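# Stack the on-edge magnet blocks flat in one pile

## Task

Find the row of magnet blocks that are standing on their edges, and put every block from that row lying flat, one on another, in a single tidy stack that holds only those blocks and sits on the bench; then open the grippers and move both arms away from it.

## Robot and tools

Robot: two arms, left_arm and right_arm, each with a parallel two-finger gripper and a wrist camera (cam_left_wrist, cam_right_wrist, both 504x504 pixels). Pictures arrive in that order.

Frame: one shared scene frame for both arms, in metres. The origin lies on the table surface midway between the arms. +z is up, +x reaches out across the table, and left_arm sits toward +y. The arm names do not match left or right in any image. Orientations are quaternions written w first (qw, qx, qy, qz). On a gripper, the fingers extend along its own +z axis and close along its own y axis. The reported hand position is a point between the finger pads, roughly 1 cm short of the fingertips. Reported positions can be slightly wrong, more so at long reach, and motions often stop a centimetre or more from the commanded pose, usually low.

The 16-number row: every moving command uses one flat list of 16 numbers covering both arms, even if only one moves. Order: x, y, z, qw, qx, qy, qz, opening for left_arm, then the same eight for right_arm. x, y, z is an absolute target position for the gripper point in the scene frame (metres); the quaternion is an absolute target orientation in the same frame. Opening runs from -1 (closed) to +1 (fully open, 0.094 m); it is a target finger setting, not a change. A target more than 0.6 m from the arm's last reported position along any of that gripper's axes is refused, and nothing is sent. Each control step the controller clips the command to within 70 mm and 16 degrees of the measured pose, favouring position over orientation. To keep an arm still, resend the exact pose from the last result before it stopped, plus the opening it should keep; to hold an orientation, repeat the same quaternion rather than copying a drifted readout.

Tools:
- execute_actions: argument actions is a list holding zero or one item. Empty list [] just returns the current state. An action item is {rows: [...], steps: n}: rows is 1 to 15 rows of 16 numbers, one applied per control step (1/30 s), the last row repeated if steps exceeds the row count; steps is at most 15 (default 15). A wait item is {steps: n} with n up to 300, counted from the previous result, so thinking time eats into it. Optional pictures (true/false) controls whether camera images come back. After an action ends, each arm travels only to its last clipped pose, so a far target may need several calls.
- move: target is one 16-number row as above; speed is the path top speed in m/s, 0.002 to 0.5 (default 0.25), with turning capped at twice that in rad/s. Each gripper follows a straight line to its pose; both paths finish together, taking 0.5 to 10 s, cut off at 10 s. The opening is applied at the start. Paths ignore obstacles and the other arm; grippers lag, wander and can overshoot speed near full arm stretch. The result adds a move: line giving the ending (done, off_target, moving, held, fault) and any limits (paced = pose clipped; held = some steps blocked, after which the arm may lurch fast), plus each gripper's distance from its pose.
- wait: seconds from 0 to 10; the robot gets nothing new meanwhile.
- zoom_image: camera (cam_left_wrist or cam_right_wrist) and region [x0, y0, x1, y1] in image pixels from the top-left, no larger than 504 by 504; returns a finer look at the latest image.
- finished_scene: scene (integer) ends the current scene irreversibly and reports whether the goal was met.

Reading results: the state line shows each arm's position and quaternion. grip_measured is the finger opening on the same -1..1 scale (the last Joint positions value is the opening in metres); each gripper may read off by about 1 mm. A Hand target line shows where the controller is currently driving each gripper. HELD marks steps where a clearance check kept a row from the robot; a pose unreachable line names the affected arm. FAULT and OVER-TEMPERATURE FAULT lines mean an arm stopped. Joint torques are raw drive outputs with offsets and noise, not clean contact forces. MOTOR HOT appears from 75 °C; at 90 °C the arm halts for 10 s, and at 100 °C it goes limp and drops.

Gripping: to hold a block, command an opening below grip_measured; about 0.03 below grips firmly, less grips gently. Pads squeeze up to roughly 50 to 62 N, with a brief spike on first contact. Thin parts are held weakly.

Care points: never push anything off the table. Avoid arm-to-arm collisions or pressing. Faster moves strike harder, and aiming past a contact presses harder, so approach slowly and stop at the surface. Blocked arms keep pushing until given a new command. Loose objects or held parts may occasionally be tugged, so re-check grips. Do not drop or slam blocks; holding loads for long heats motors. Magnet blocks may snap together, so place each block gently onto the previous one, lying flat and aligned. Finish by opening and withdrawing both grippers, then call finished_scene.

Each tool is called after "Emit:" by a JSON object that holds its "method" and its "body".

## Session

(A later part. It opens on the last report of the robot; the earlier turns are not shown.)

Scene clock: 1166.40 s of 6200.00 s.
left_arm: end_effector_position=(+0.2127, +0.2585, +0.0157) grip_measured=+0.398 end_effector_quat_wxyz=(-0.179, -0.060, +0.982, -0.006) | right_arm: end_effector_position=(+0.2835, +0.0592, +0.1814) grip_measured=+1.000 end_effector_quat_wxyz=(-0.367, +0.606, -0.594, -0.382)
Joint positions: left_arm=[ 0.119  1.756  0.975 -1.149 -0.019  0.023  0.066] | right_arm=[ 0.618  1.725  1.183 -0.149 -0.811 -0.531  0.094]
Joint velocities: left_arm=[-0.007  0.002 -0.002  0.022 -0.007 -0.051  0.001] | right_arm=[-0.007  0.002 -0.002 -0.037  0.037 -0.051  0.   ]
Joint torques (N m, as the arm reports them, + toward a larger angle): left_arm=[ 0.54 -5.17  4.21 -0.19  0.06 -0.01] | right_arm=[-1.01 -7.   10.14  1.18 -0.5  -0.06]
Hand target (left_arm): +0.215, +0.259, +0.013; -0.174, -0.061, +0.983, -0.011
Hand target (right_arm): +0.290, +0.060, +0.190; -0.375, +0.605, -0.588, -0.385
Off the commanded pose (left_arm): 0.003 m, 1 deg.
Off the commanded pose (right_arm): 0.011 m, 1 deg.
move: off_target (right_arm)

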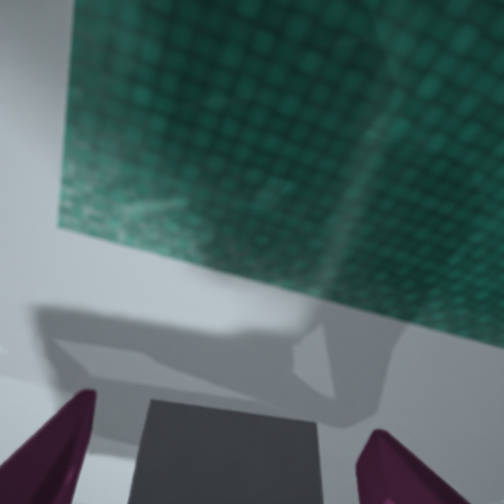

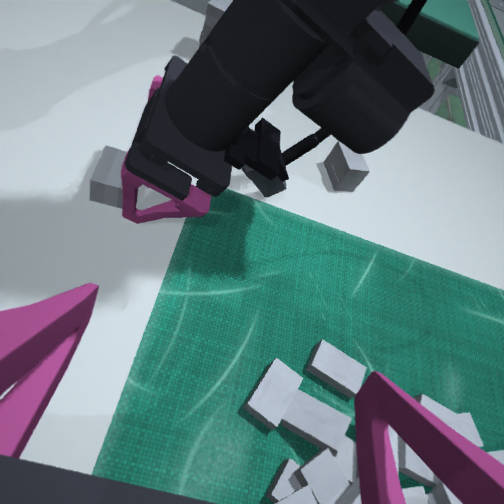

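Emit:
{"method": "execute_actions", "body": {"actions": [{"rows":[[0.2146,0.2585,0.0135,0.1737,0.0612,-0.983,0.0108,0.2,0.29,0.06,0.19,0.3743,-0.6050,0.5876,0.3854,1],[0.2146,0.2585,0.0135,0.1737,0.0612,-0.983,0.0108,0.05,0.29,0.06,0.19,0.3743,-0.6050,0.5876,0.3854,1],[0.2146,0.2585,0.0135,0.1737,0.0612,-0.983,0.0108,0.0,0.29,0.06,0.19,0.3743,-0.6050,0.5876,0.3854,1],[0.2146,0.2585,0.0135,0.1737,0.0612,-0.983,0.0108,0.0,0.29,0.06,0.19,0.3743,-0.6050,0.5876,0.3854,1],[0.2146,0.2585,0.0135,0.1737,0.0612,-0.983,0.0108,-0.03,0.29,0.06,0.19,0.3743,-0.6050,0.5876,0.3854,1],[0.2146,0.2585,0.0135,0.1737,0.0612,-0.983,0.0108,-0.05,0.29,0.06,0.19,0.3743,-0.6050,0.5876,0.3854,1],[0.2146,0.2585,0.0135,0.1737,0.0612,-0.983,0.0108,-0.07,0.29,0.06,0.19,0.3743,-0.6050,0.5876,0.3854,1],[0.2146,0.2585,0.0135,0.1737,0.0612,-0.983,0.0108,-0.085,0.29,0.06,0.19,0.3743,-0.6050,0.5876,0.3854,1],[0.2146,0.2585,0.0135,0.1737,0.0612,-0.983,0.0108,-0.10,0.29,0.06,0.19,0.3743,-0.6050,0.5876,0.3854,1],[0.2146,0.2585,0.0135,0.1737,0.0612,-0.983,0.0108,-0.11,0.29,0.06,0.19,0.3743,-0.6050,0.5876,0.3854,1],[0.2146,0.2585,0.0135,0.1737,0.0612,-0.983,0.0108,-0.12,0.29,0.06,0.19,0.3743,-0.6050,0.5876,0.3854,1],[0.2146,0.2585,0.0135,0.1737,0.0612,-0.983,0.0108,-0.13,0.29,0.06,0.19,0.3743,-0.6050,0.5876,0.3854,1],[0.2146,0.2585,0.0135,0.1737,0.0612,-0.983,0.0108,-0.14,0.29,0.06,0.19,0.3743,-0.6050,0.5876,0.3854,1],[0.2146,0.2585,0.0135,0.1737,0.0612,-0.983,0.0108,-0.155,0.29,0.06,0.19,0.3743,-0.6050,0.5876,0.3854,1]],"steps":15}], "pictures": false}}

Emit:
{"method": "move", "body": {"target": [0.222,0.2595,0.075,0.1737,0.0612,-0.983,0.0108,-0.155,0.29,0.06,0.19,0.3743,-0.6050,0.5876,0.3854,1], "speed": 0.1}}

Scene clock: 1175.87 s of 6200.00 s.
left_arm: end_effector_position=(+0.2132, +0.2584, +0.0155) grip_measured=-0.126 end_effector_quat_wxyz=(-0.178, -0.060, +0.982, -0.006) | right_arm: end_effector_position=(+0.2835, +0.0592, +0.1814) grip_measured=+1.000 end_effector_quat_wxyz=(-0.367, +0.606, -0.594, -0.382)
Joint positions: left_arm=[ 0.119  1.756  0.975 -1.147 -0.018  0.024  0.041] | right_arm=[ 0.618  1.725  1.183 -0.149 -0.811 -0.531  0.094]
Joint velocities: left_arm=[-0.012  0.007 -0.007 -0.051  0.022  0.051 -0.   ] | right_arm=[-0.007  0.002 -0.007  0.007  0.051 -0.051  0.   ]
Joint torques (N m, as the arm reports them, + toward a larger angle): left_arm=[ 0.48 -5.43  4.22 -0.21  0.03  0.01] | right_arm=[-1.06 -6.97 10.14  1.18 -0.51 -0.05]
Hand target (left_arm): +0.215, +0.259, +0.014; -0.174, -0.061, +0.983, -0.011
Hand target (right_arm): +0.290, +0.060, +0.190; -0.375, +0.605, -0.588, -0.385
Off the commanded pose (left_arm): 0.002 m, 1 deg.
Off the commanded pose (right_arm): 0.011 m, 1 deg.
Steps of this call (steps 1 to 90: nothing new was sent; then 5.97 s passed at rest; steps 91 to 105: all 15 steps of this action). Readings (end_effector_position):
91: left_arm (+0.2131, +0.2585, +0.0156) | right_arm (+0.2835, +0.0592, +0.1814)
92: left_arm (+0.2131, +0.2585, +0.0156) | right_arm (+0.2835, +0.0592, +0.1814)
94: left_arm (+0.2131, +0.2585, +0.0156) | right_arm (+0.2835, +0.0592, +0.1814)
98: left_arm (+0.2131, +0.2585, +0.0156) | right_arm (+0.2835, +0.0592, +0.1814)
105: the state above

Scene clock: 1177.27 s of 6200.00 s.
left_arm: end_effector_position=(+0.2181, +0.2592, +0.0632) grip_measured=-0.126 end_effector_quat_wxyz=(-0.188, -0.060, +0.980, -0.007) | right_arm: end_effector_position=(+0.2835, +0.0592, +0.1814) grip_measured=+1.000 end_effector_quat_wxyz=(-0.367, +0.606, -0.594, -0.382)
Joint positions: left_arm=[ 0.119  1.713  1.125 -1.361 -0.018  0.024  0.041] | right_arm=[ 0.618  1.725  1.183 -0.149 -0.811 -0.531  0.094]
Joint velocities: left_arm=[-0.012  0.007 -0.012 -0.081 -0.007 -0.051  0.   ] | right_arm=[ 0.012 -0.002 -0.017 -0.007  0.022  0.007  0.   ]
Joint torques (N m, as the arm reports them, + toward a larger angle): left_arm=[ 0.41 -7.69  7.28 -0.61  0.04  0.02] | right_arm=[-1.04 -7.04 10.13  1.17 -0.52 -0.06]
Hand target (left_arm): +0.222, +0.259, +0.075; -0.174, -0.061, +0.983, -0.011
Hand target (right_arm): +0.290, +0.060, +0.190; -0.375, +0.605, -0.588, -0.385
Off the commanded pose (left_arm): 0.012 m, 2 deg.
Off the commanded pose (right_arm): 0.011 m, 1 deg.
move: off_target (left_arm, right_arm)

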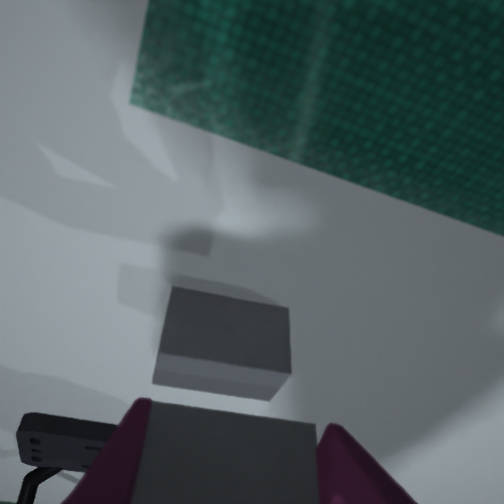

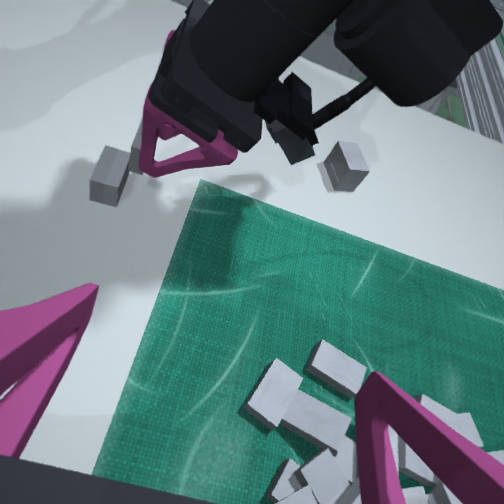

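Emit:
{"method": "move", "body": {"target": [0.405,0.387,0.10,0.5835,-0.1558,0.7886,0.1153,-0.16,0.29,0.06,0.19,0.3743,-0.6050,0.5876,0.3854,1], "speed": 0.2}}

Emit:
{"method": "move", "body": {"target": [0.4055,0.384,0.068,0.5835,-0.1558,0.7886,0.1153,-0.16,0.29,0.06,0.19,0.3743,-0.6050,0.5876,0.3854,1], "speed": 0.06}}

Scene clock: 1189.67 s of 6200.00 s.
left_arm: end_effector_position=(+0.4028, +0.3828, +0.0827) grip_measured=-0.126 end_effector_quat_wxyz=(+0.560, -0.165, +0.805, +0.104) | right_arm: end_effector_position=(+0.2835, +0.0592, +0.1814) grip_measured=+1.000 end_effector_quat_wxyz=(-0.367, +0.606, -0.594, -0.382)
Joint positions: left_arm=[ 0.358  1.667  0.432  0.876  0.001 -0.018  0.041] | right_arm=[ 0.618  1.725  1.183 -0.149 -0.811 -0.531  0.094]
Joint velocities: left_arm=[-0.007  0.017 -0.002  0.007  0.022 -0.095  0.   ] | right_arm=[-0.002  0.007  0.012  0.007  0.037  0.007  0.   ]
Joint torques (N m, as the arm reports them, + toward a larger angle): left_arm=[ 0.95 -4.77  5.14  2.13  0.05 -0.04] | right_arm=[-1.12 -6.95 10.17  1.17 -0.51 -0.06]
Hand target (left_arm): +0.406, +0.388, +0.096; +0.583, -0.166, +0.788, +0.108
Hand target (right_arm): +0.290, +0.060, +0.190; -0.375, +0.605, -0.588, -0.385
Off the commanded pose (left_arm): 0.018 m, 4 deg.
Off the commanded pose (right_arm): 0.011 m, 1 deg.
After step 90, 4.50 s passed at rest.
move: off_target (left_arm, right_arm)

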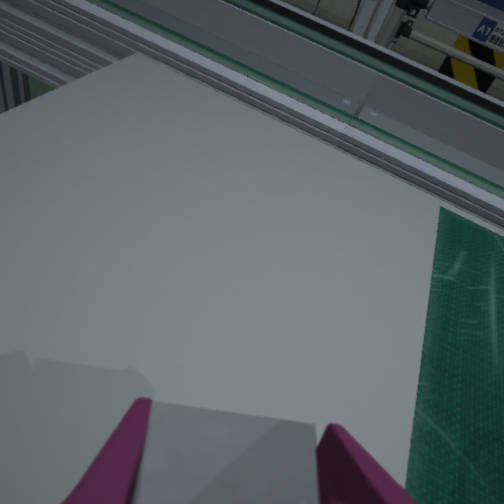

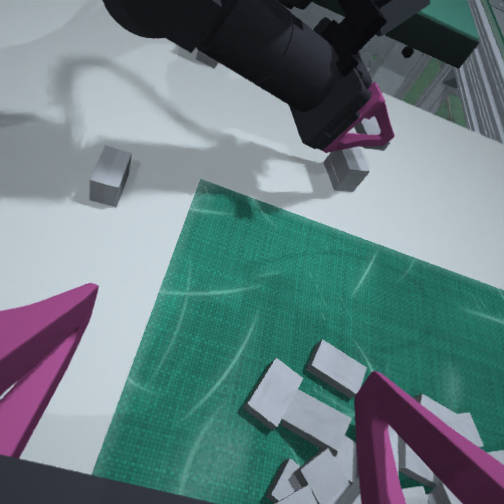

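Scene clock: 1190.83 s of 6200.00 s.
left_arm: end_effector_position=(+0.4026, +0.3827, +0.0568) grip_measured=-0.126 end_effector_quat_wxyz=(+0.565, -0.161, +0.802, +0.107) | right_arm: end_effector_position=(+0.2835, +0.0592, +0.1814) grip_measured=+1.000 end_effector_quat_wxyz=(-0.367, +0.606, -0.594, -0.382)
Joint positions: left_arm=[ 0.358  1.821  0.402  1.073  0.001 -0.01   0.041] | right_arm=[ 0.618  1.725  1.183 -0.149 -0.811 -0.531  0.094]
Joint velocities: left_arm=[-0.002 -0.017  0.002  0.022  0.022  0.037 -0.001] | right_arm=[-0.017 -0.007 -0.002 -0.007 -0.022 -0.022  0.   ]
Joint torques (N m, as the arm reports them, + toward a larger angle): left_arm=[-0.27 -5.34  3.67  2.13 -0.06  0.06] | right_arm=[-1.08 -7.04 10.16  1.19 -0.49 -0.05]
Hand target (left_arm): +0.406, +0.384, +0.067; +0.583, -0.156, +0.789, +0.115
Hand target (right_arm): +0.290, +0.060, +0.190; -0.375, +0.605, -0.588, -0.385
Off the commanded pose (left_arm): 0.012 m, 3 deg.
Off the commanded pose (right_arm): 0.011 m, 1 deg.
move: off_target (left_arm, right_arm)

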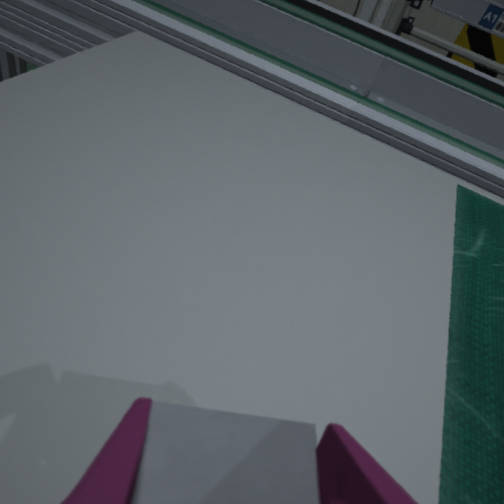

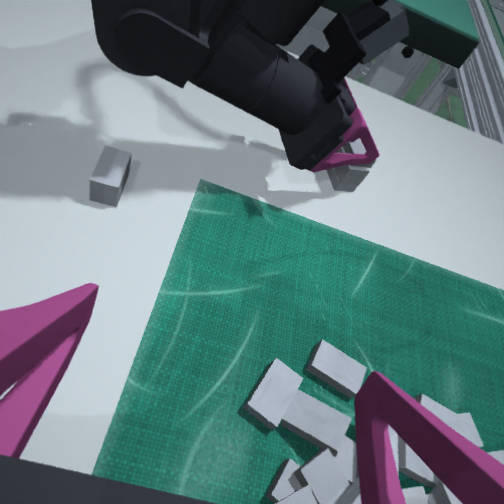

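Emit:
{"method": "execute_actions", "body": {"actions": [{"rows":[[0.4065,0.3843,0.0665,0.5835,-0.1558,0.7886,0.1153,-0.16,0.29,0.06,0.19,0.3743,-0.6050,0.5876,0.3854,1],[0.4065,0.3843,0.0655,0.5835,-0.1558,0.7886,0.1153,-0.16,0.29,0.06,0.19,0.3743,-0.6050,0.5876,0.3854,1],[0.4065,0.3843,0.0645,0.5835,-0.1558,0.7886,0.1153,-0.16,0.29,0.06,0.19,0.3743,-0.6050,0.5876,0.3854,1],[0.4065,0.3843,0.0635,0.5835,-0.1558,0.7886,0.1153,-0.16,0.29,0.06,0.19,0.3743,-0.6050,0.5876,0.3854,1],[0.4065,0.3843,0.0625,0.5835,-0.1558,0.7886,0.1153,-0.16,0.29,0.06,0.19,0.3743,-0.6050,0.5876,0.3854,1],[0.4065,0.3843,0.0615,0.5835,-0.1558,0.7886,0.1153,-0.16,0.29,0.06,0.19,0.3743,-0.6050,0.5876,0.3854,1],[0.4065,0.3843,0.0605,0.5835,-0.1558,0.7886,0.1153,-0.16,0.29,0.06,0.19,0.3743,-0.6050,0.5876,0.3854,1],[0.4065,0.3843,0.0595,0.5835,-0.1558,0.7886,0.1153,-0.16,0.29,0.06,0.19,0.3743,-0.6050,0.5876,0.3854,1],[0.4065,0.3843,0.0585,0.5835,-0.1558,0.7886,0.1153,-0.16,0.29,0.06,0.19,0.3743,-0.6050,0.5876,0.3854,1]],"steps":15}], "pictures": false}}

Scene clock: 1200.07 s of 6200.00 s.
left_arm: end_effector_position=(+0.4046, +0.3836, +0.0516) grip_measured=-0.126 end_effector_quat_wxyz=(+0.570, -0.160, +0.798, +0.108) | right_arm: end_effector_position=(+0.2835, +0.0592, +0.1814) grip_measured=+1.000 end_effector_quat_wxyz=(-0.367, +0.606, -0.594, -0.382)
Joint positions: left_arm=[ 0.358  1.874  0.402  1.141  0.001 -0.01   0.041] | right_arm=[ 0.618  1.725  1.183 -0.149 -0.811 -0.531  0.094]
Joint velocities: left_arm=[-0.007  0.037  0.012  0.007 -0.037  0.066  0.001] | right_arm=[-0.007 -0.007  0.007 -0.066 -0.037  0.007  0.   ]
Joint torques (N m, as the arm reports them, + toward a larger angle): left_arm=[-0.33 -5.28  3.38  2.01 -0.05  0.03] | right_arm=[-1.1  -6.95 10.12  1.18 -0.51 -0.03]
Hand target (left_arm): +0.406, +0.384, +0.058; +0.583, -0.156, +0.789, +0.115
Hand target (right_arm): +0.290, +0.060, +0.190; -0.375, +0.605, -0.588, -0.385
Off the commanded pose (left_arm): 0.007 m, 2 deg.
Off the commanded pose (right_arm): 0.011 m, 1 deg.
Steps of this call (steps 1 to 90: nothing new was sent; then 5.73 s passed at rest; steps 91 to 105: all 15 steps of this action). Readings (end_effector_position):
91: left_arm (+0.4027, +0.3828, +0.0572) | right_arm (+0.2835, +0.0592, +0.1814)
92: left_arm (+0.4028, +0.3828, +0.0570) | right_arm (+0.2835, +0.0592, +0.1814)
94: left_arm (+0.4030, +0.3829, +0.0553) | right_arm (+0.2835, +0.0592, +0.1814)
98: left_arm (+0.4034, +0.3831, +0.0515) | right_arm (+0.2835, +0.0592, +0.1814)
105: the state above

Contact at z≈0.0515 with EE (0.4034,0.3831). Release.

Emit:
{"method": "execute_actions", "body": {"actions": [{"rows":[[0.4065,0.3843,0.061,0.5835,-0.1558,0.7886,0.1153,-0.16,0.29,0.06,0.19,0.3743,-0.6050,0.5876,0.3854,1],[0.4065,0.3843,0.063,0.5835,-0.1558,0.7886,0.1153,-0.16,0.29,0.06,0.19,0.3743,-0.6050,0.5876,0.3854,1],[0.4065,0.3843,0.063,0.5835,-0.1558,0.7886,0.1153,-0.16,0.29,0.06,0.19,0.3743,-0.6050,0.5876,0.3854,1],[0.4065,0.3843,0.063,0.5835,-0.1558,0.7886,0.1153,-0.135,0.29,0.06,0.19,0.3743,-0.6050,0.5876,0.3854,1],[0.4065,0.3843,0.063,0.5835,-0.1558,0.7886,0.1153,-0.115,0.29,0.06,0.19,0.3743,-0.6050,0.5876,0.3854,1],[0.4065,0.3843,0.063,0.5835,-0.1558,0.7886,0.1153,-0.09,0.29,0.06,0.19,0.3743,-0.6050,0.5876,0.3854,1],[0.4065,0.3843,0.063,0.5835,-0.1558,0.7886,0.1153,-0.05,0.29,0.06,0.19,0.3743,-0.6050,0.5876,0.3854,1],[0.4065,0.3843,0.063,0.5835,-0.1558,0.7886,0.1153,0.0,0.29,0.06,0.19,0.3743,-0.6050,0.5876,0.3854,1],[0.4065,0.3843,0.063,0.5835,-0.1558,0.7886,0.1153,0.2,0.29,0.06,0.19,0.3743,-0.6050,0.5876,0.3854,1],[0.4065,0.3843,0.063,0.5835,-0.1558,0.7886,0.1153,0.4,0.29,0.06,0.19,0.3743,-0.6050,0.5876,0.3854,1]],"steps":14}], "pictures": false}}

Emit:
{"method": "move", "body": {"target": [0.400,0.386,0.135,0.5835,-0.1558,0.7886,0.1153,0.4,0.29,0.06,0.19,0.3743,-0.6050,0.5876,0.3854,1], "speed": 0.2}}

Scene clock: 1210.57 s of 6200.00 s.
left_arm: end_effector_position=(+0.4047, +0.3836, +0.0516) grip_measured=+0.397 end_effector_quat_wxyz=(+0.571, -0.160, +0.798, +0.109) | right_arm: end_effector_position=(+0.2834, +0.0592, +0.1814) grip_measured=+1.000 end_effector_quat_wxyz=(-0.367, +0.606, -0.594, -0.382)
Joint positions: left_arm=[ 0.358  1.876  0.402  1.143  0.001 -0.01   0.066] | right_arm=[ 0.618  1.725  1.183 -0.149 -0.812 -0.531  0.094]
Joint velocities: left_arm=[ 0.002  0.012 -0.012  0.007  0.022  0.022  0.001] | right_arm=[-0.017 -0.007 -0.017  0.007 -0.037  0.095  0.   ]
Joint torques (N m, as the arm reports them, + toward a larger angle): left_arm=[-0.31 -7.43  3.63  1.78 -0.06  0.03] | right_arm=[-1.   -7.06 10.16  1.16 -0.5  -0.04]
Hand target (left_arm): +0.407, +0.384, +0.063; +0.584, -0.156, +0.789, +0.115
Hand target (right_arm): +0.290, +0.060, +0.190; -0.375, +0.605, -0.588, -0.385
Off the commanded pose (left_arm): 0.012 m, 2 deg.
Off the commanded pose (right_arm): 0.011 m, 1 deg.
Steps of this call (steps 1 to 90: nothing new was sent; then 7.03 s passed at rest; steps 91 to 104: all 14 steps of this action). Readings (end_effector_position):
91: left_arm (+0.4047, +0.3836, +0.0516) | right_arm (+0.2835, +0.0592, +0.1814)
92: left_arm (+0.4047, +0.3836, +0.0516) | right_arm (+0.2835, +0.0592, +0.1814)
94: left_arm (+0.4047, +0.3836, +0.0516) | right_arm (+0.2835, +0.0592, +0.1814)
98: left_arm (+0.4047, +0.3836, +0.0516) | right_arm (+0.2835, +0.0592, +0.1814)
104: the state above

Scene clock: 1212.00 s of 6200.00 s.
left_arm: end_effector_position=(+0.3957, +0.3799, +0.1179) grip_measured=+0.398 end_effector_quat_wxyz=(+0.566, -0.159, +0.802, +0.109) | right_arm: end_effector_position=(+0.2835, +0.0592, +0.1814) grip_measured=+1.000 end_effector_quat_wxyz=(-0.367, +0.606, -0.594, -0.382)
Joint positions: left_arm=[ 0.358  1.485  0.449  0.693  0.001 -0.005  0.066] | right_arm=[ 0.618  1.725  1.183 -0.149 -0.811 -0.531  0.094]
Joint velocities: left_arm=[-0.002 -0.012  0.007 -0.022  0.022  0.066  0.   ] | right_arm=[ 0.012 -0.017 -0.007  0.022 -0.007 -0.051  0.   ]
Joint torques (N m, as the arm reports them, + toward a larger angle): left_arm=[ 1.13 -5.97  7.92  1.62  0.1   0.05] | right_arm=[-1.04 -7.08 10.12  1.16 -0.52 -0.06]
Hand target (left_arm): +0.400, +0.386, +0.136; +0.583, -0.156, +0.789, +0.115
Hand target (right_arm): +0.290, +0.060, +0.190; -0.375, +0.605, -0.588, -0.385
Off the commanded pose (left_arm): 0.019 m, 3 deg.
Off the commanded pose (right_arm): 0.011 m, 1 deg.
move: off_target (left_arm, right_arm)

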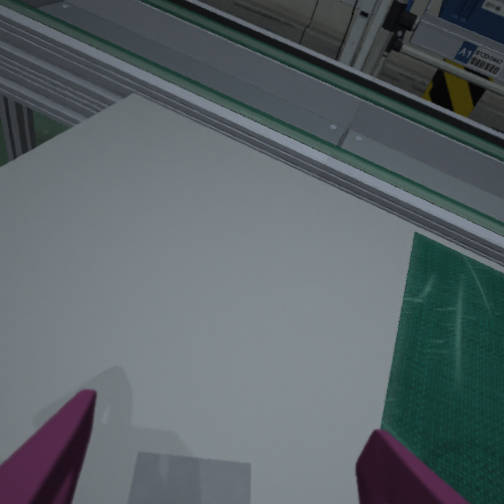

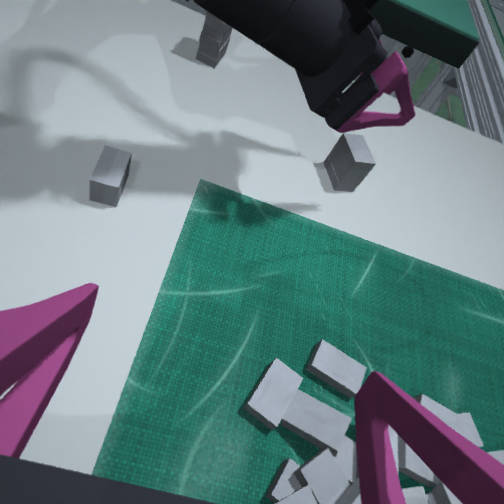

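Emit:
{"method": "zoom_image", "body": {"camera": "cam_right_wrist", "region": [310,125,385,200]}}

Emit:
{"method": "move", "body": {"target": [0.205,0.258,0.065,0.1737,0.0612,-0.983,0.0108,0.4,0.29,0.06,0.19,0.3743,-0.6050,0.5876,0.3854,1], "speed": 0.3}}

Emit:
{"method": "move", "body": {"target": [0.2036,0.2572,0.0135,0.1737,0.0612,-0.983,0.0108,0.4,0.29,0.06,0.19,0.3743,-0.6050,0.5876,0.3854,1], "speed": 0.08}}

Region (310, 125, 385, 200) of cam_right_wrist's 504x504 image, scaled by 6.720, with more detail than that image has.

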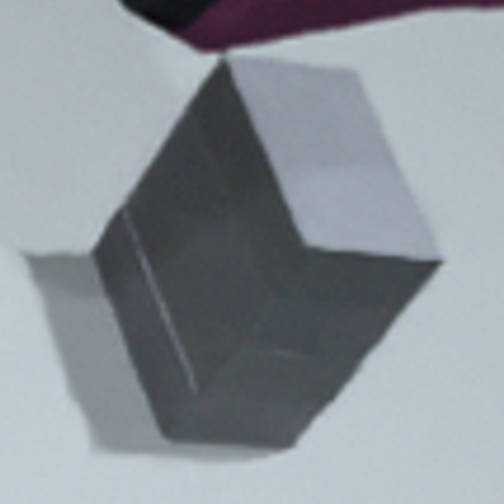

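Scene clock: 1221.47 s of 6200.00 s.
left_arm: end_effector_position=(+0.1981, +0.2598, +0.0633) grip_measured=+0.398 end_effector_quat_wxyz=(-0.180, -0.061, +0.982, +0.003) | right_arm: end_effector_position=(+0.2835, +0.0592, +0.1814) grip_measured=+1.000 end_effector_quat_wxyz=(-0.367, +0.606, -0.594, -0.382)
Joint positions: left_arm=[ 0.12   1.623  1.033 -1.34  -0.037  0.018  0.066] | right_arm=[ 0.618  1.725  1.183 -0.149 -0.811 -0.531  0.094]
Joint velocities: left_arm=[ 0.002  0.002  0.002  0.007  0.007 -0.081 -0.   ] | right_arm=[ 0.002  0.017  0.017 -0.051 -0.037 -0.081  0.   ]
Joint torques (N m, as the arm reports them, + toward a larger angle): left_arm=[-1.11 -4.61  7.53 -0.52  0.07 -0.06] | right_arm=[-1.14 -7.   10.13  1.17 -0.51 -0.03]
Hand target (left_arm): +0.204, +0.257, +0.069; -0.175, -0.060, +0.983, +0.001
Hand target (right_arm): +0.290, +0.060, +0.190; -0.375, +0.605, -0.588, -0.385
Off the commanded pose (left_arm): 0.007 m, 2 deg.
Off the commanded pose (right_arm): 0.011 m, 1 deg.
After step 90, 3.23 s passed at rest.
move: off_target (right_arm)

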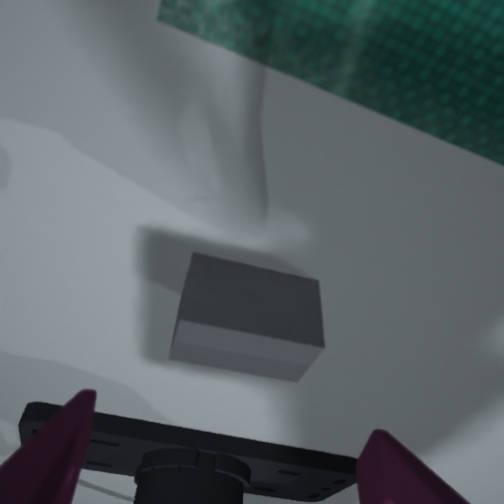

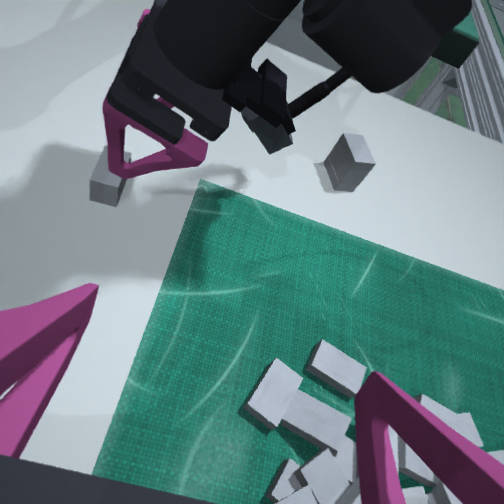

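Scene clock: 1222.60 s of 6200.00 s.
left_arm: end_effector_position=(+0.2018, +0.2571, +0.0159) grip_measured=+0.398 end_effector_quat_wxyz=(-0.178, -0.059, +0.982, -0.006) | right_arm: end_effector_position=(+0.2835, +0.0592, +0.1814) grip_measured=+1.000 end_effector_quat_wxyz=(-0.367, +0.606, -0.594, -0.382)
Joint positions: left_arm=[ 0.12   1.716  0.928 -1.141 -0.019  0.025  0.066] | right_arm=[ 0.618  1.725  1.183 -0.149 -0.811 -0.531  0.094]
Joint velocities: left_arm=[-0.017  0.012 -0.007 -0.037  0.007 -0.007 -0.   ] | right_arm=[-0.007 -0.007 -0.002 -0.007 -0.007 -0.051  0.   ]
Joint torques (N m, as the arm reports them, + toward a larger angle): left_arm=[ 0.56 -4.79  4.18 -0.19  0.07  0.01] | right_arm=[-1.09 -6.95 10.14  1.15 -0.51 -0.03]
Hand target (left_arm): +0.204, +0.257, +0.013; -0.174, -0.061, +0.983, -0.011
Hand target (right_arm): +0.290, +0.060, +0.190; -0.375, +0.605, -0.588, -0.385
Off the commanded pose (left_arm): 0.003 m, 1 deg.
Off the commanded pose (right_arm): 0.011 m, 1 deg.
move: off_target (right_arm)

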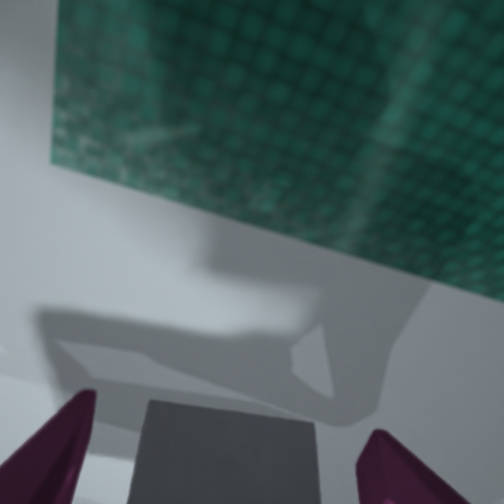

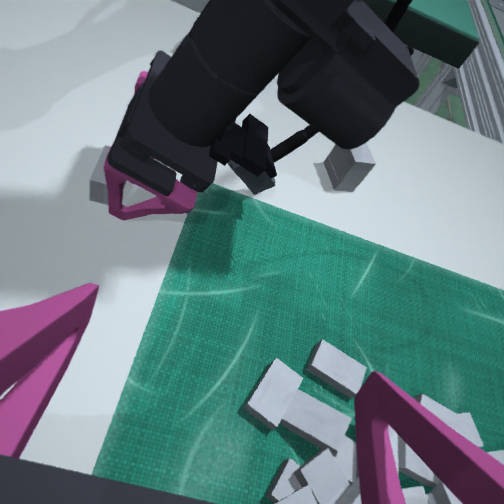

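Emit:
{"method": "execute_actions", "body": {"actions": [{"rows":[[0.2036,0.2572,0.0135,0.1737,0.0612,-0.983,0.0108,0.2,0.29,0.06,0.19,0.3743,-0.6050,0.5876,0.3854,1],[0.2036,0.2572,0.0135,0.1737,0.0612,-0.983,0.0108,0.05,0.29,0.06,0.19,0.3743,-0.6050,0.5876,0.3854,1],[0.2036,0.2572,0.0135,0.1737,0.0612,-0.983,0.0108,0.0,0.29,0.06,0.19,0.3743,-0.6050,0.5876,0.3854,1],[0.2036,0.2572,0.0135,0.1737,0.0612,-0.983,0.0108,0.0,0.29,0.06,0.19,0.3743,-0.6050,0.5876,0.3854,1],[0.2036,0.2572,0.0135,0.1737,0.0612,-0.983,0.0108,-0.03,0.29,0.06,0.19,0.3743,-0.6050,0.5876,0.3854,1],[0.2036,0.2572,0.0135,0.1737,0.0612,-0.983,0.0108,-0.05,0.29,0.06,0.19,0.3743,-0.6050,0.5876,0.3854,1],[0.2036,0.2572,0.0135,0.1737,0.0612,-0.983,0.0108,-0.07,0.29,0.06,0.19,0.3743,-0.6050,0.5876,0.3854,1],[0.2036,0.2572,0.0135,0.1737,0.0612,-0.983,0.0108,-0.085,0.29,0.06,0.19,0.3743,-0.6050,0.5876,0.3854,1],[0.2036,0.2572,0.0135,0.1737,0.0612,-0.983,0.0108,-0.10,0.29,0.06,0.19,0.3743,-0.6050,0.5876,0.3854,1],[0.2036,0.2572,0.0135,0.1737,0.0612,-0.983,0.0108,-0.11,0.29,0.06,0.19,0.3743,-0.6050,0.5876,0.3854,1],[0.2036,0.2572,0.0135,0.1737,0.0612,-0.983,0.0108,-0.12,0.29,0.06,0.19,0.3743,-0.6050,0.5876,0.3854,1],[0.2036,0.2572,0.0135,0.1737,0.0612,-0.983,0.0108,-0.13,0.29,0.06,0.19,0.3743,-0.6050,0.5876,0.3854,1],[0.2036,0.2572,0.0135,0.1737,0.0612,-0.983,0.0108,-0.14,0.29,0.06,0.19,0.3743,-0.6050,0.5876,0.3854,1],[0.2036,0.2572,0.0135,0.1737,0.0612,-0.983,0.0108,-0.155,0.29,0.06,0.19,0.3743,-0.6050,0.5876,0.3854,1]],"steps":15}], "pictures": false}}

Emit:
{"method": "move", "body": {"target": [0.212,0.2585,0.08,0.1737,0.0612,-0.983,0.0108,-0.16,0.29,0.06,0.19,0.3743,-0.6050,0.5876,0.3854,1], "speed": 0.1}}

Scene clock: 1231.63 s of 6200.00 s.
left_arm: end_effector_position=(+0.2023, +0.2571, +0.0157) grip_measured=-0.131 end_effector_quat_wxyz=(-0.177, -0.059, +0.982, -0.006) | right_arm: end_effector_position=(+0.2835, +0.0592, +0.1814) grip_measured=+1.000 end_effector_quat_wxyz=(-0.367, +0.606, -0.594, -0.382)
Joint positions: left_arm=[ 0.12   1.716  0.928 -1.139 -0.019  0.025  0.041] | right_arm=[ 0.618  1.725  1.183 -0.149 -0.811 -0.531  0.094]
Joint velocities: left_arm=[-0.002  0.002 -0.022 -0.066  0.007 -0.022  0.   ] | right_arm=[ 0.012 -0.007  0.007 -0.007 -0.022 -0.037  0.   ]
Joint torques (N m, as the arm reports them, + toward a larger angle): left_arm=[ 0.58 -4.92  4.19 -0.23  0.06  0.03] | right_arm=[-1.12 -7.05 10.12  1.18 -0.52 -0.04]
Hand target (left_arm): +0.204, +0.257, +0.013; -0.174, -0.061, +0.983, -0.011
Hand target (right_arm): +0.290, +0.060, +0.190; -0.375, +0.605, -0.588, -0.385
Off the commanded pose (left_arm): 0.003 m, 1 deg.
Off the commanded pose (right_arm): 0.011 m, 1 deg.
Steps of this call (steps 1 to 90: nothing new was sent; then 5.53 s passed at rest; steps 91 to 105: all 15 steps of this action). Readings (end_effector_position):
91: left_arm (+0.2021, +0.2571, +0.0157) | right_arm (+0.2835, +0.0592, +0.1814)
92: left_arm (+0.2021, +0.2571, +0.0157) | right_arm (+0.2835, +0.0592, +0.1814)
94: left_arm (+0.2021, +0.2571, +0.0157) | right_arm (+0.2835, +0.0592, +0.1814)
98: left_arm (+0.2021, +0.2571, +0.0157) | right_arm (+0.2835, +0.0592, +0.1814)
105: the state above

Scene clock: 1233.10 s of 6200.00 s.
left_arm: end_effector_position=(+0.2082, +0.2580, +0.0685) grip_measured=-0.131 end_effector_quat_wxyz=(-0.188, -0.059, +0.980, -0.007) | right_arm: end_effector_position=(+0.2835, +0.0592, +0.1814) grip_measured=+1.000 end_effector_quat_wxyz=(-0.367, +0.606, -0.594, -0.382)
Joint positions: left_arm=[ 0.12   1.67   1.099 -1.378 -0.019  0.025  0.041] | right_arm=[ 0.618  1.725  1.183 -0.149 -0.811 -0.531  0.094]
Joint velocities: left_arm=[ 0.007 -0.007 -0.002 -0.037 -0.051 -0.066  0.001] | right_arm=[-0.012 -0.002 -0.007  0.081 -0.11  -0.037  0.   ]
Joint torques (N m, as the arm reports them, + toward a larger angle): left_arm=[ 0.58 -7.35  7.39 -0.62  0.08  0.01] | right_arm=[-1.1  -7.01 10.16  1.18 -0.52 -0.03]
Hand target (left_arm): +0.212, +0.258, +0.080; -0.174, -0.061, +0.983, -0.011
Hand target (right_arm): +0.290, +0.060, +0.190; -0.375, +0.605, -0.588, -0.385
Off the commanded pose (left_arm): 0.012 m, 2 deg.
Off the commanded pose (right_arm): 0.011 m, 1 deg.
move: off_target (left_arm, right_arm)

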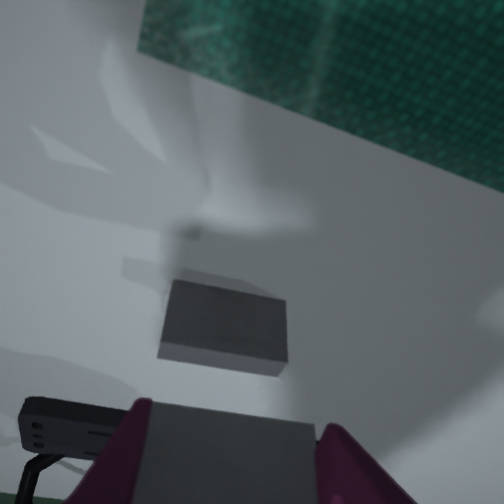

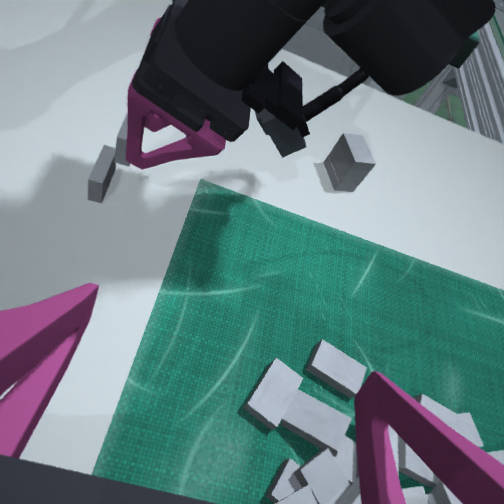

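Emit:
{"method": "move", "body": {"target": [0.405,0.387,0.115,0.5835,-0.1558,0.7886,0.1153,-0.165,0.29,0.06,0.19,0.3743,-0.6050,0.5876,0.3854,1], "speed": 0.2}}

Emit:
{"method": "move", "body": {"target": [0.406,0.384,0.080,0.5835,-0.1558,0.7886,0.1153,-0.165,0.29,0.06,0.19,0.3743,-0.6050,0.5876,0.3854,1], "speed": 0.06}}

Scene clock: 1243.57 s of 6200.00 s.
left_arm: end_effector_position=(+0.4025, +0.3825, +0.0974) grip_measured=-0.131 end_effector_quat_wxyz=(+0.560, -0.165, +0.805, +0.104) | right_arm: end_effector_position=(+0.2835, +0.0592, +0.1814) grip_measured=+1.000 end_effector_quat_wxyz=(-0.367, +0.606, -0.594, -0.382)
Joint positions: left_arm=[ 0.358  1.593  0.452  0.781  0.002 -0.018  0.041] | right_arm=[ 0.618  1.725  1.183 -0.149 -0.811 -0.531  0.094]
Joint velocities: left_arm=[-0.002  0.012 -0.007  0.037 -0.081  0.007  0.001] | right_arm=[-0.012  0.012  0.007 -0.037  0.066 -0.095  0.   ]
Joint torques (N m, as the arm reports them, + toward a larger angle): left_arm=[ 0.87 -4.68  5.57  2.13  0.04 -0.07] | right_arm=[-1.07 -7.03 10.14  1.17 -0.5  -0.04]
Hand target (left_arm): +0.406, +0.388, +0.111; +0.583, -0.166, +0.788, +0.108
Hand target (right_arm): +0.290, +0.060, +0.190; -0.375, +0.605, -0.588, -0.385
Off the commanded pose (left_arm): 0.018 m, 4 deg.
Off the commanded pose (right_arm): 0.011 m, 1 deg.
After step 90, 2.57 s passed at rest.
move: off_target (left_arm, right_arm)

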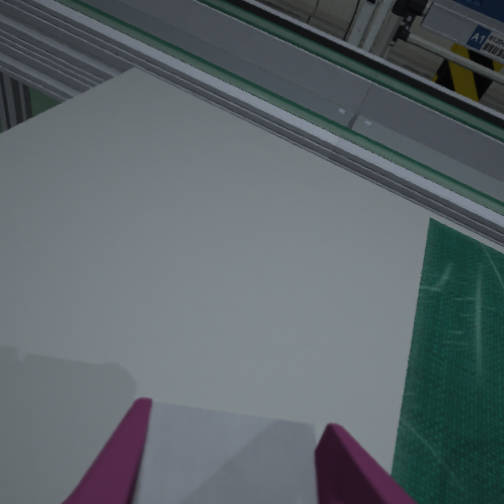

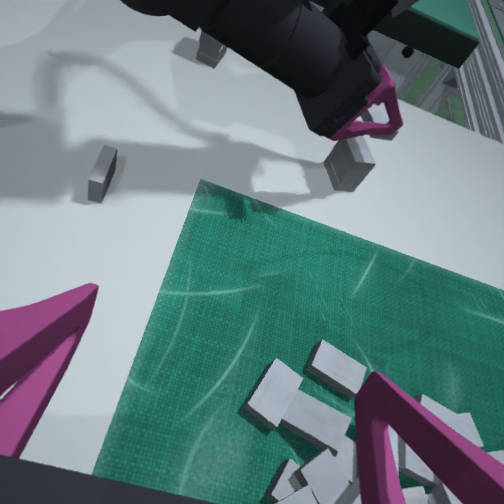

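Scene clock: 1244.77 s of 6200.00 s.
left_arm: end_effector_position=(+0.4027, +0.3827, +0.0684) grip_measured=-0.131 end_effector_quat_wxyz=(+0.564, -0.161, +0.803, +0.107) | right_arm: end_effector_position=(+0.2835, +0.0592, +0.1814) grip_measured=+1.000 end_effector_quat_wxyz=(-0.367, +0.606, -0.594, -0.382)
Joint positions: left_arm=[ 0.358  1.754  0.411  0.995  0.002 -0.011  0.041] | right_arm=[ 0.618  1.725  1.183 -0.149 -0.811 -0.531  0.094]
Joint velocities: left_arm=[ 0.002 -0.017 -0.022  0.037 -0.037  0.007  0.001] | right_arm=[ 0.002 -0.007 -0.012 -0.022 -0.037 -0.081  0.   ]
Joint torques (N m, as the arm reports them, + toward a larger angle): left_arm=[-0.36 -5.12  4.2   2.13 -0.08  0.03] | right_arm=[-1.1  -6.99 10.13  1.19 -0.53 -0.03]
Hand target (left_arm): +0.406, +0.384, +0.079; +0.583, -0.156, +0.789, +0.115
Hand target (right_arm): +0.290, +0.060, +0.190; -0.375, +0.605, -0.588, -0.385
Off the commanded pose (left_arm): 0.012 m, 3 deg.
Off the commanded pose (right_arm): 0.011 m, 1 deg.
move: off_target (left_arm, right_arm)

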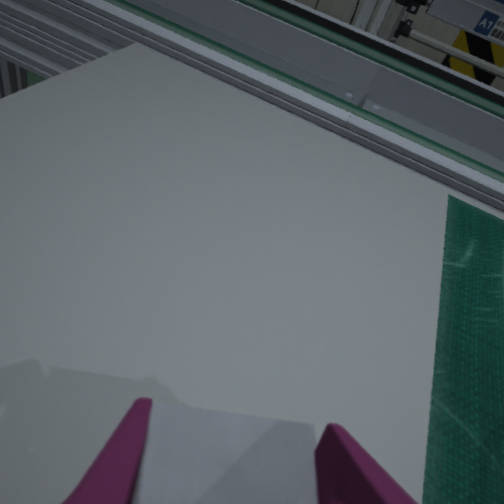

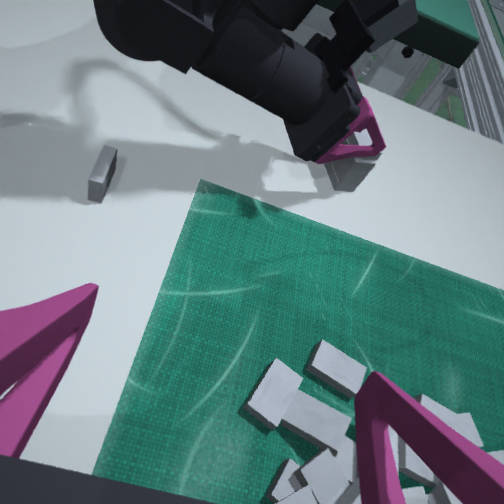

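Emit:
{"method": "execute_actions", "body": {"actions": [{"rows":[[0.407,0.3845,0.0785,0.5835,-0.1558,0.7886,0.1153,-0.165,0.29,0.06,0.19,0.3743,-0.6050,0.5876,0.3854,1],[0.407,0.3845,0.0775,0.5835,-0.1558,0.7886,0.1153,-0.165,0.29,0.06,0.19,0.3743,-0.6050,0.5876,0.3854,1],[0.407,0.3845,0.0765,0.5835,-0.1558,0.7886,0.1153,-0.165,0.29,0.06,0.19,0.3743,-0.6050,0.5876,0.3854,1],[0.407,0.3845,0.0755,0.5835,-0.1558,0.7886,0.1153,-0.165,0.29,0.06,0.19,0.3743,-0.6050,0.5876,0.3854,1],[0.407,0.3845,0.0745,0.5835,-0.1558,0.7886,0.1153,-0.165,0.29,0.06,0.19,0.3743,-0.6050,0.5876,0.3854,1],[0.407,0.3845,0.0735,0.5835,-0.1558,0.7886,0.1153,-0.165,0.29,0.06,0.19,0.3743,-0.6050,0.5876,0.3854,1],[0.407,0.3845,0.0725,0.5835,-0.1558,0.7886,0.1153,-0.165,0.29,0.06,0.19,0.3743,-0.6050,0.5876,0.3854,1],[0.407,0.3845,0.0715,0.5835,-0.1558,0.7886,0.1153,-0.165,0.29,0.06,0.19,0.3743,-0.6050,0.5876,0.3854,1],[0.407,0.3845,0.0705,0.5835,-0.1558,0.7886,0.1153,-0.165,0.29,0.06,0.19,0.3743,-0.6050,0.5876,0.3854,1]],"steps":15}], "pictures": false}}

Scene clock: 1251.20 s of 6200.00 s.
left_arm: end_effector_position=(+0.4054, +0.3837, +0.0638) grip_measured=-0.131 end_effector_quat_wxyz=(+0.571, -0.160, +0.798, +0.108) | right_arm: end_effector_position=(+0.2835, +0.0592, +0.1814) grip_measured=+1.000 end_effector_quat_wxyz=(-0.367, +0.606, -0.594, -0.382)
Joint positions: left_arm=[ 0.358  1.805  0.411  1.063  0.002 -0.01   0.041] | right_arm=[ 0.618  1.725  1.183 -0.149 -0.811 -0.531  0.094]
Joint velocities: left_arm=[-0.002 -0.007 -0.002  0.051 -0.007  0.022 -0.   ] | right_arm=[-0.007 -0.002  0.007  0.007 -0.022 -0.066  0.   ]
Joint torques (N m, as the arm reports them, + toward a larger angle): left_arm=[-0.28 -5.06  3.81  2.   -0.06  0.04] | right_arm=[-1.1  -7.01 10.08  1.17 -0.49 -0.04]
Hand target (left_arm): +0.407, +0.384, +0.070; +0.583, -0.156, +0.789, +0.115
Hand target (right_arm): +0.290, +0.060, +0.190; -0.375, +0.605, -0.588, -0.385
Off the commanded pose (left_arm): 0.007 m, 2 deg.
Off the commanded pose (right_arm): 0.011 m, 1 deg.
Steps of this call (steps 1 to 90: nothing new was sent; then 2.93 s passed at rest; steps 91 to 105: all 15 steps of this action). Readings (end_effector_position):
91: left_arm (+0.4029, +0.3827, +0.0689) | right_arm (+0.2835, +0.0592, +0.1814)
92: left_arm (+0.4030, +0.3827, +0.0687) | right_arm (+0.2835, +0.0592, +0.1814)
94: left_arm (+0.4032, +0.3828, +0.0669) | right_arm (+0.2835, +0.0592, +0.1814)
98: left_arm (+0.4041, +0.3832, +0.0637) | right_arm (+0.2835, +0.0592, +0.1814)
105: the state above

Emit:
{"method": "execute_actions", "body": {"actions": [{"rows":[[0.407,0.3845,0.073,0.5835,-0.1558,0.7886,0.1153,-0.165,0.29,0.06,0.19,0.3743,-0.6050,0.5876,0.3854,1],[0.407,0.3845,0.075,0.5835,-0.1558,0.7886,0.1153,-0.165,0.29,0.06,0.19,0.3743,-0.6050,0.5876,0.3854,1],[0.407,0.3845,0.075,0.5835,-0.1558,0.7886,0.1153,-0.165,0.29,0.06,0.19,0.3743,-0.6050,0.5876,0.3854,1],[0.407,0.3845,0.075,0.5835,-0.1558,0.7886,0.1153,-0.14,0.29,0.06,0.19,0.3743,-0.6050,0.5876,0.3854,1],[0.407,0.3845,0.075,0.5835,-0.1558,0.7886,0.1153,-0.12,0.29,0.06,0.19,0.3743,-0.6050,0.5876,0.3854,1],[0.407,0.3845,0.075,0.5835,-0.1558,0.7886,0.1153,-0.09,0.29,0.06,0.19,0.3743,-0.6050,0.5876,0.3854,1],[0.407,0.3845,0.075,0.5835,-0.1558,0.7886,0.1153,-0.05,0.29,0.06,0.19,0.3743,-0.6050,0.5876,0.3854,1],[0.407,0.3845,0.075,0.5835,-0.1558,0.7886,0.1153,0.0,0.29,0.06,0.19,0.3743,-0.6050,0.5876,0.3854,1],[0.407,0.3845,0.075,0.5835,-0.1558,0.7886,0.1153,0.2,0.29,0.06,0.19,0.3743,-0.6050,0.5876,0.3854,1],[0.407,0.3845,0.075,0.5835,-0.1558,0.7886,0.1153,0.4,0.29,0.06,0.19,0.3743,-0.6050,0.5876,0.3854,1]],"steps":14}], "pictures": false}}

Emit:
{"method": "move", "body": {"target": [0.400,0.386,0.145,0.5835,-0.1558,0.7886,0.1153,0.4,0.29,0.06,0.19,0.3743,-0.6050,0.5876,0.3854,1], "speed": 0.2}}

Scene clock: 1264.83 s of 6200.00 s.
left_arm: end_effector_position=(+0.4055, +0.3838, +0.0638) grip_measured=+0.397 end_effector_quat_wxyz=(+0.571, -0.160, +0.798, +0.108) | right_arm: end_effector_position=(+0.2834, +0.0592, +0.1814) grip_measured=+1.000 end_effector_quat_wxyz=(-0.367, +0.606, -0.594, -0.382)
Joint positions: left_arm=[ 0.358  1.807  0.411  1.065  0.002 -0.01   0.066] | right_arm=[ 0.618  1.725  1.183 -0.149 -0.812 -0.531  0.094]
Joint velocities: left_arm=[-0.002 -0.022 -0.007 -0.051 -0.037 -0.051  0.001] | right_arm=[ 0.017  0.002  0.002 -0.007  0.007  0.022  0.   ]
Joint torques (N m, as the arm reports them, + toward a larger angle): left_arm=[-0.24 -7.08  4.04  1.76 -0.07  0.02] | right_arm=[-1.05 -7.04 10.18  1.17 -0.53 -0.05]
Hand target (left_arm): +0.407, +0.385, +0.075; +0.584, -0.156, +0.789, +0.115
Hand target (right_arm): +0.290, +0.060, +0.190; -0.375, +0.605, -0.588, -0.385
Off the commanded pose (left_arm): 0.011 m, 2 deg.
Off the commanded pose (right_arm): 0.011 m, 1 deg.
Steps of this call (steps 1 to 90: nothing new was sent; then 10.17 s passed at rest; steps 91 to 104: all 14 steps of this action). Readings (end_effector_position):
91: left_arm (+0.4055, +0.3838, +0.0638) | right_arm (+0.2835, +0.0592, +0.1814)
92: left_arm (+0.4055, +0.3838, +0.0638) | right_arm (+0.2835, +0.0592, +0.1814)
94: left_arm (+0.4055, +0.3838, +0.0638) | right_arm (+0.2835, +0.0592, +0.1814)
98: left_arm (+0.4055, +0.3838, +0.0638) | right_arm (+0.2834, +0.0592, +0.1814)
104: the state above

Scene clock: 1266.23 s of 6200.00 s.
left_arm: end_effector_position=(+0.3962, +0.3800, +0.1282) grip_measured=+0.398 end_effector_quat_wxyz=(+0.566, -0.159, +0.801, +0.109) | right_arm: end_effector_position=(+0.2835, +0.0592, +0.1814) grip_measured=+1.000 end_effector_quat_wxyz=(-0.367, +0.606, -0.594, -0.382)
Joint positions: left_arm=[ 0.358  1.446  0.471  0.634  0.002 -0.005  0.066] | right_arm=[ 0.618  1.725  1.183 -0.149 -0.811 -0.531  0.094]
Joint velocities: left_arm=[-0.002 -0.017  0.007  0.022 -0.037  0.066  0.001] | right_arm=[ 0.002 -0.002  0.017  0.022 -0.066 -0.051  0.   ]
Joint torques (N m, as the arm reports them, + toward a larger angle): left_arm=[ 1.18 -5.81  8.22  1.64  0.09  0.04] | right_arm=[-0.99 -7.06 10.11  1.17 -0.5  -0.05]
Hand target (left_arm): +0.400, +0.386, +0.146; +0.584, -0.156, +0.789, +0.115
Hand target (right_arm): +0.290, +0.060, +0.190; -0.375, +0.605, -0.588, -0.385
Off the commanded pose (left_arm): 0.018 m, 3 deg.
Off the commanded pose (right_arm): 0.011 m, 1 deg.
move: off_target (left_arm, right_arm)

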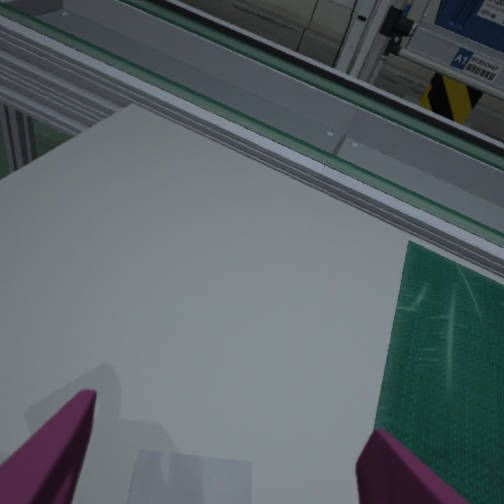

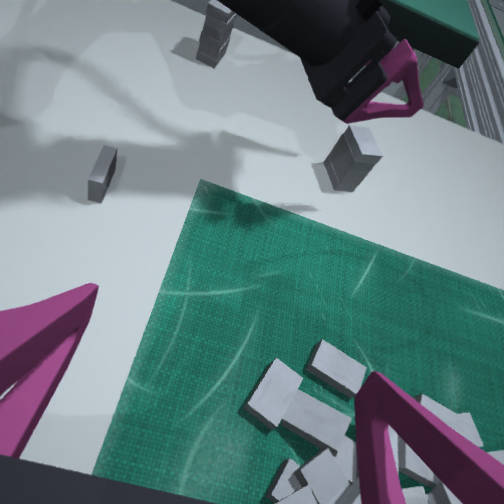

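Emit:
{"method": "zoom_image", "body": {"camera": "cam_right_wrist", "region": [310,115,390,200]}}

Emit:
{"method": "move", "body": {"target": [0.193,0.257,0.065,0.1737,0.0612,-0.983,0.0108,0.4,0.29,0.06,0.19,0.3743,-0.6050,0.5876,0.3854,1], "speed": 0.3}}

Emit:
{"method": "move", "body": {"target": [0.191,0.2559,0.0135,0.1737,0.0612,-0.983,0.0108,0.4,0.29,0.06,0.19,0.3743,-0.6050,0.5876,0.3854,1], "speed": 0.08}}

Region (310, 115, 390, 200) of cam_right_wrist's 504x504 image, scaled by 5.929, with more detail than that image has; it fills the left 474 columns of this view, and the rest is white.

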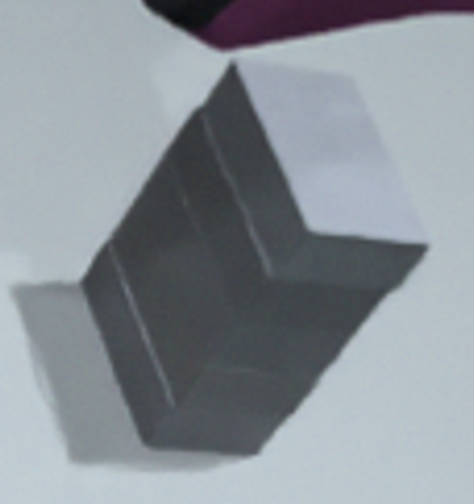

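Scene clock: 1279.53 s of 6200.00 s.
left_arm: end_effector_position=(+0.1866, +0.2587, +0.0635) grip_measured=+0.398 end_effector_quat_wxyz=(-0.179, -0.061, +0.982, +0.003) | right_arm: end_effector_position=(+0.2835, +0.0592, +0.1814) grip_measured=+1.000 end_effector_quat_wxyz=(-0.367, +0.606, -0.594, -0.382)
Joint positions: left_arm=[ 0.123  1.578  0.987 -1.338 -0.038  0.021  0.066] | right_arm=[ 0.618  1.725  1.183 -0.149 -0.811 -0.531  0.094]
Joint velocities: left_arm=[-0.017  0.017 -0.012  0.037 -0.007 -0.081 -0.001] | right_arm=[-0.017  0.012  0.012  0.022  0.022  0.022  0.   ]
Joint torques (N m, as the arm reports them, + toward a larger angle): left_arm=[-1.15 -4.07  7.45 -0.5   0.06 -0.08] | right_arm=[-1.15 -7.   10.12  1.17 -0.51 -0.03]
Hand target (left_arm): +0.192, +0.256, +0.069; -0.175, -0.060, +0.983, +0.001
Hand target (right_arm): +0.290, +0.060, +0.190; -0.375, +0.605, -0.588, -0.385
Off the commanded pose (left_arm): 0.007 m, 2 deg.
Off the commanded pose (right_arm): 0.011 m, 1 deg.
After step 90, 7.10 s passed at rest.
move: off_target (right_arm)

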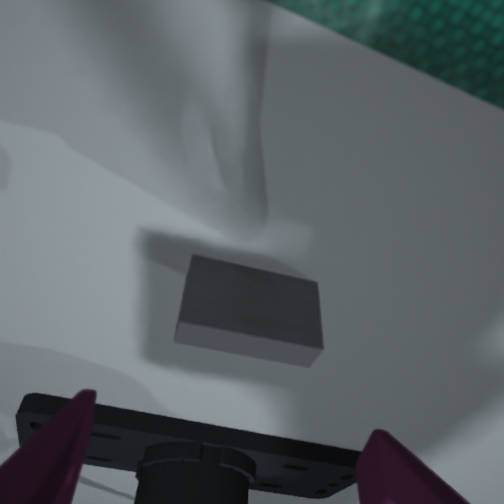

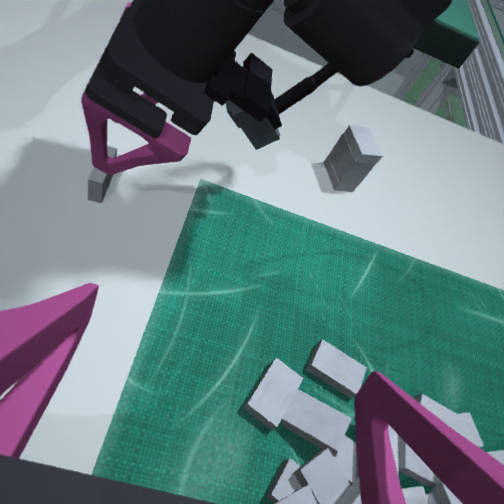

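Scene clock: 1280.70 s of 6200.00 s.
left_arm: end_effector_position=(+0.1893, +0.2559, +0.0159) grip_measured=+0.398 end_effector_quat_wxyz=(-0.178, -0.059, +0.982, -0.006) | right_arm: end_effector_position=(+0.2835, +0.0592, +0.1814) grip_measured=+1.000 end_effector_quat_wxyz=(-0.367, +0.606, -0.594, -0.382)
Joint positions: left_arm=[ 0.123  1.671  0.876 -1.134 -0.021  0.028  0.066] | right_arm=[ 0.618  1.725  1.183 -0.149 -0.811 -0.531  0.094]
Joint velocities: left_arm=[-0.017  0.007  0.007 -0.022  0.007  0.022  0.   ] | right_arm=[-0.007 -0.017  0.007 -0.037  0.066  0.037  0.   ]
Joint torques (N m, as the arm reports them, + toward a larger angle): left_arm=[ 0.6  -4.4   4.21 -0.19  0.05  0.02] | right_arm=[-1.09 -7.   10.15  1.18 -0.49 -0.03]
Hand target (left_arm): +0.191, +0.256, +0.013; -0.174, -0.061, +0.983, -0.011
Hand target (right_arm): +0.290, +0.060, +0.190; -0.375, +0.605, -0.588, -0.385
Off the commanded pose (left_arm): 0.003 m, 1 deg.
Off the commanded pose (right_arm): 0.011 m, 1 deg.
move: off_target (right_arm)

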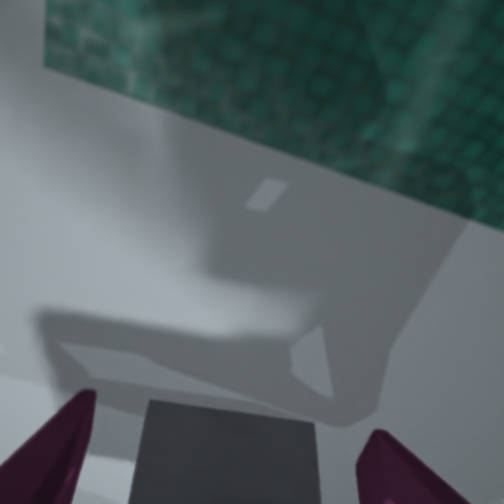

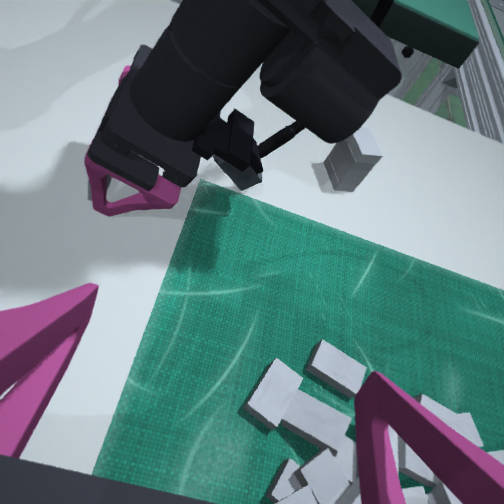

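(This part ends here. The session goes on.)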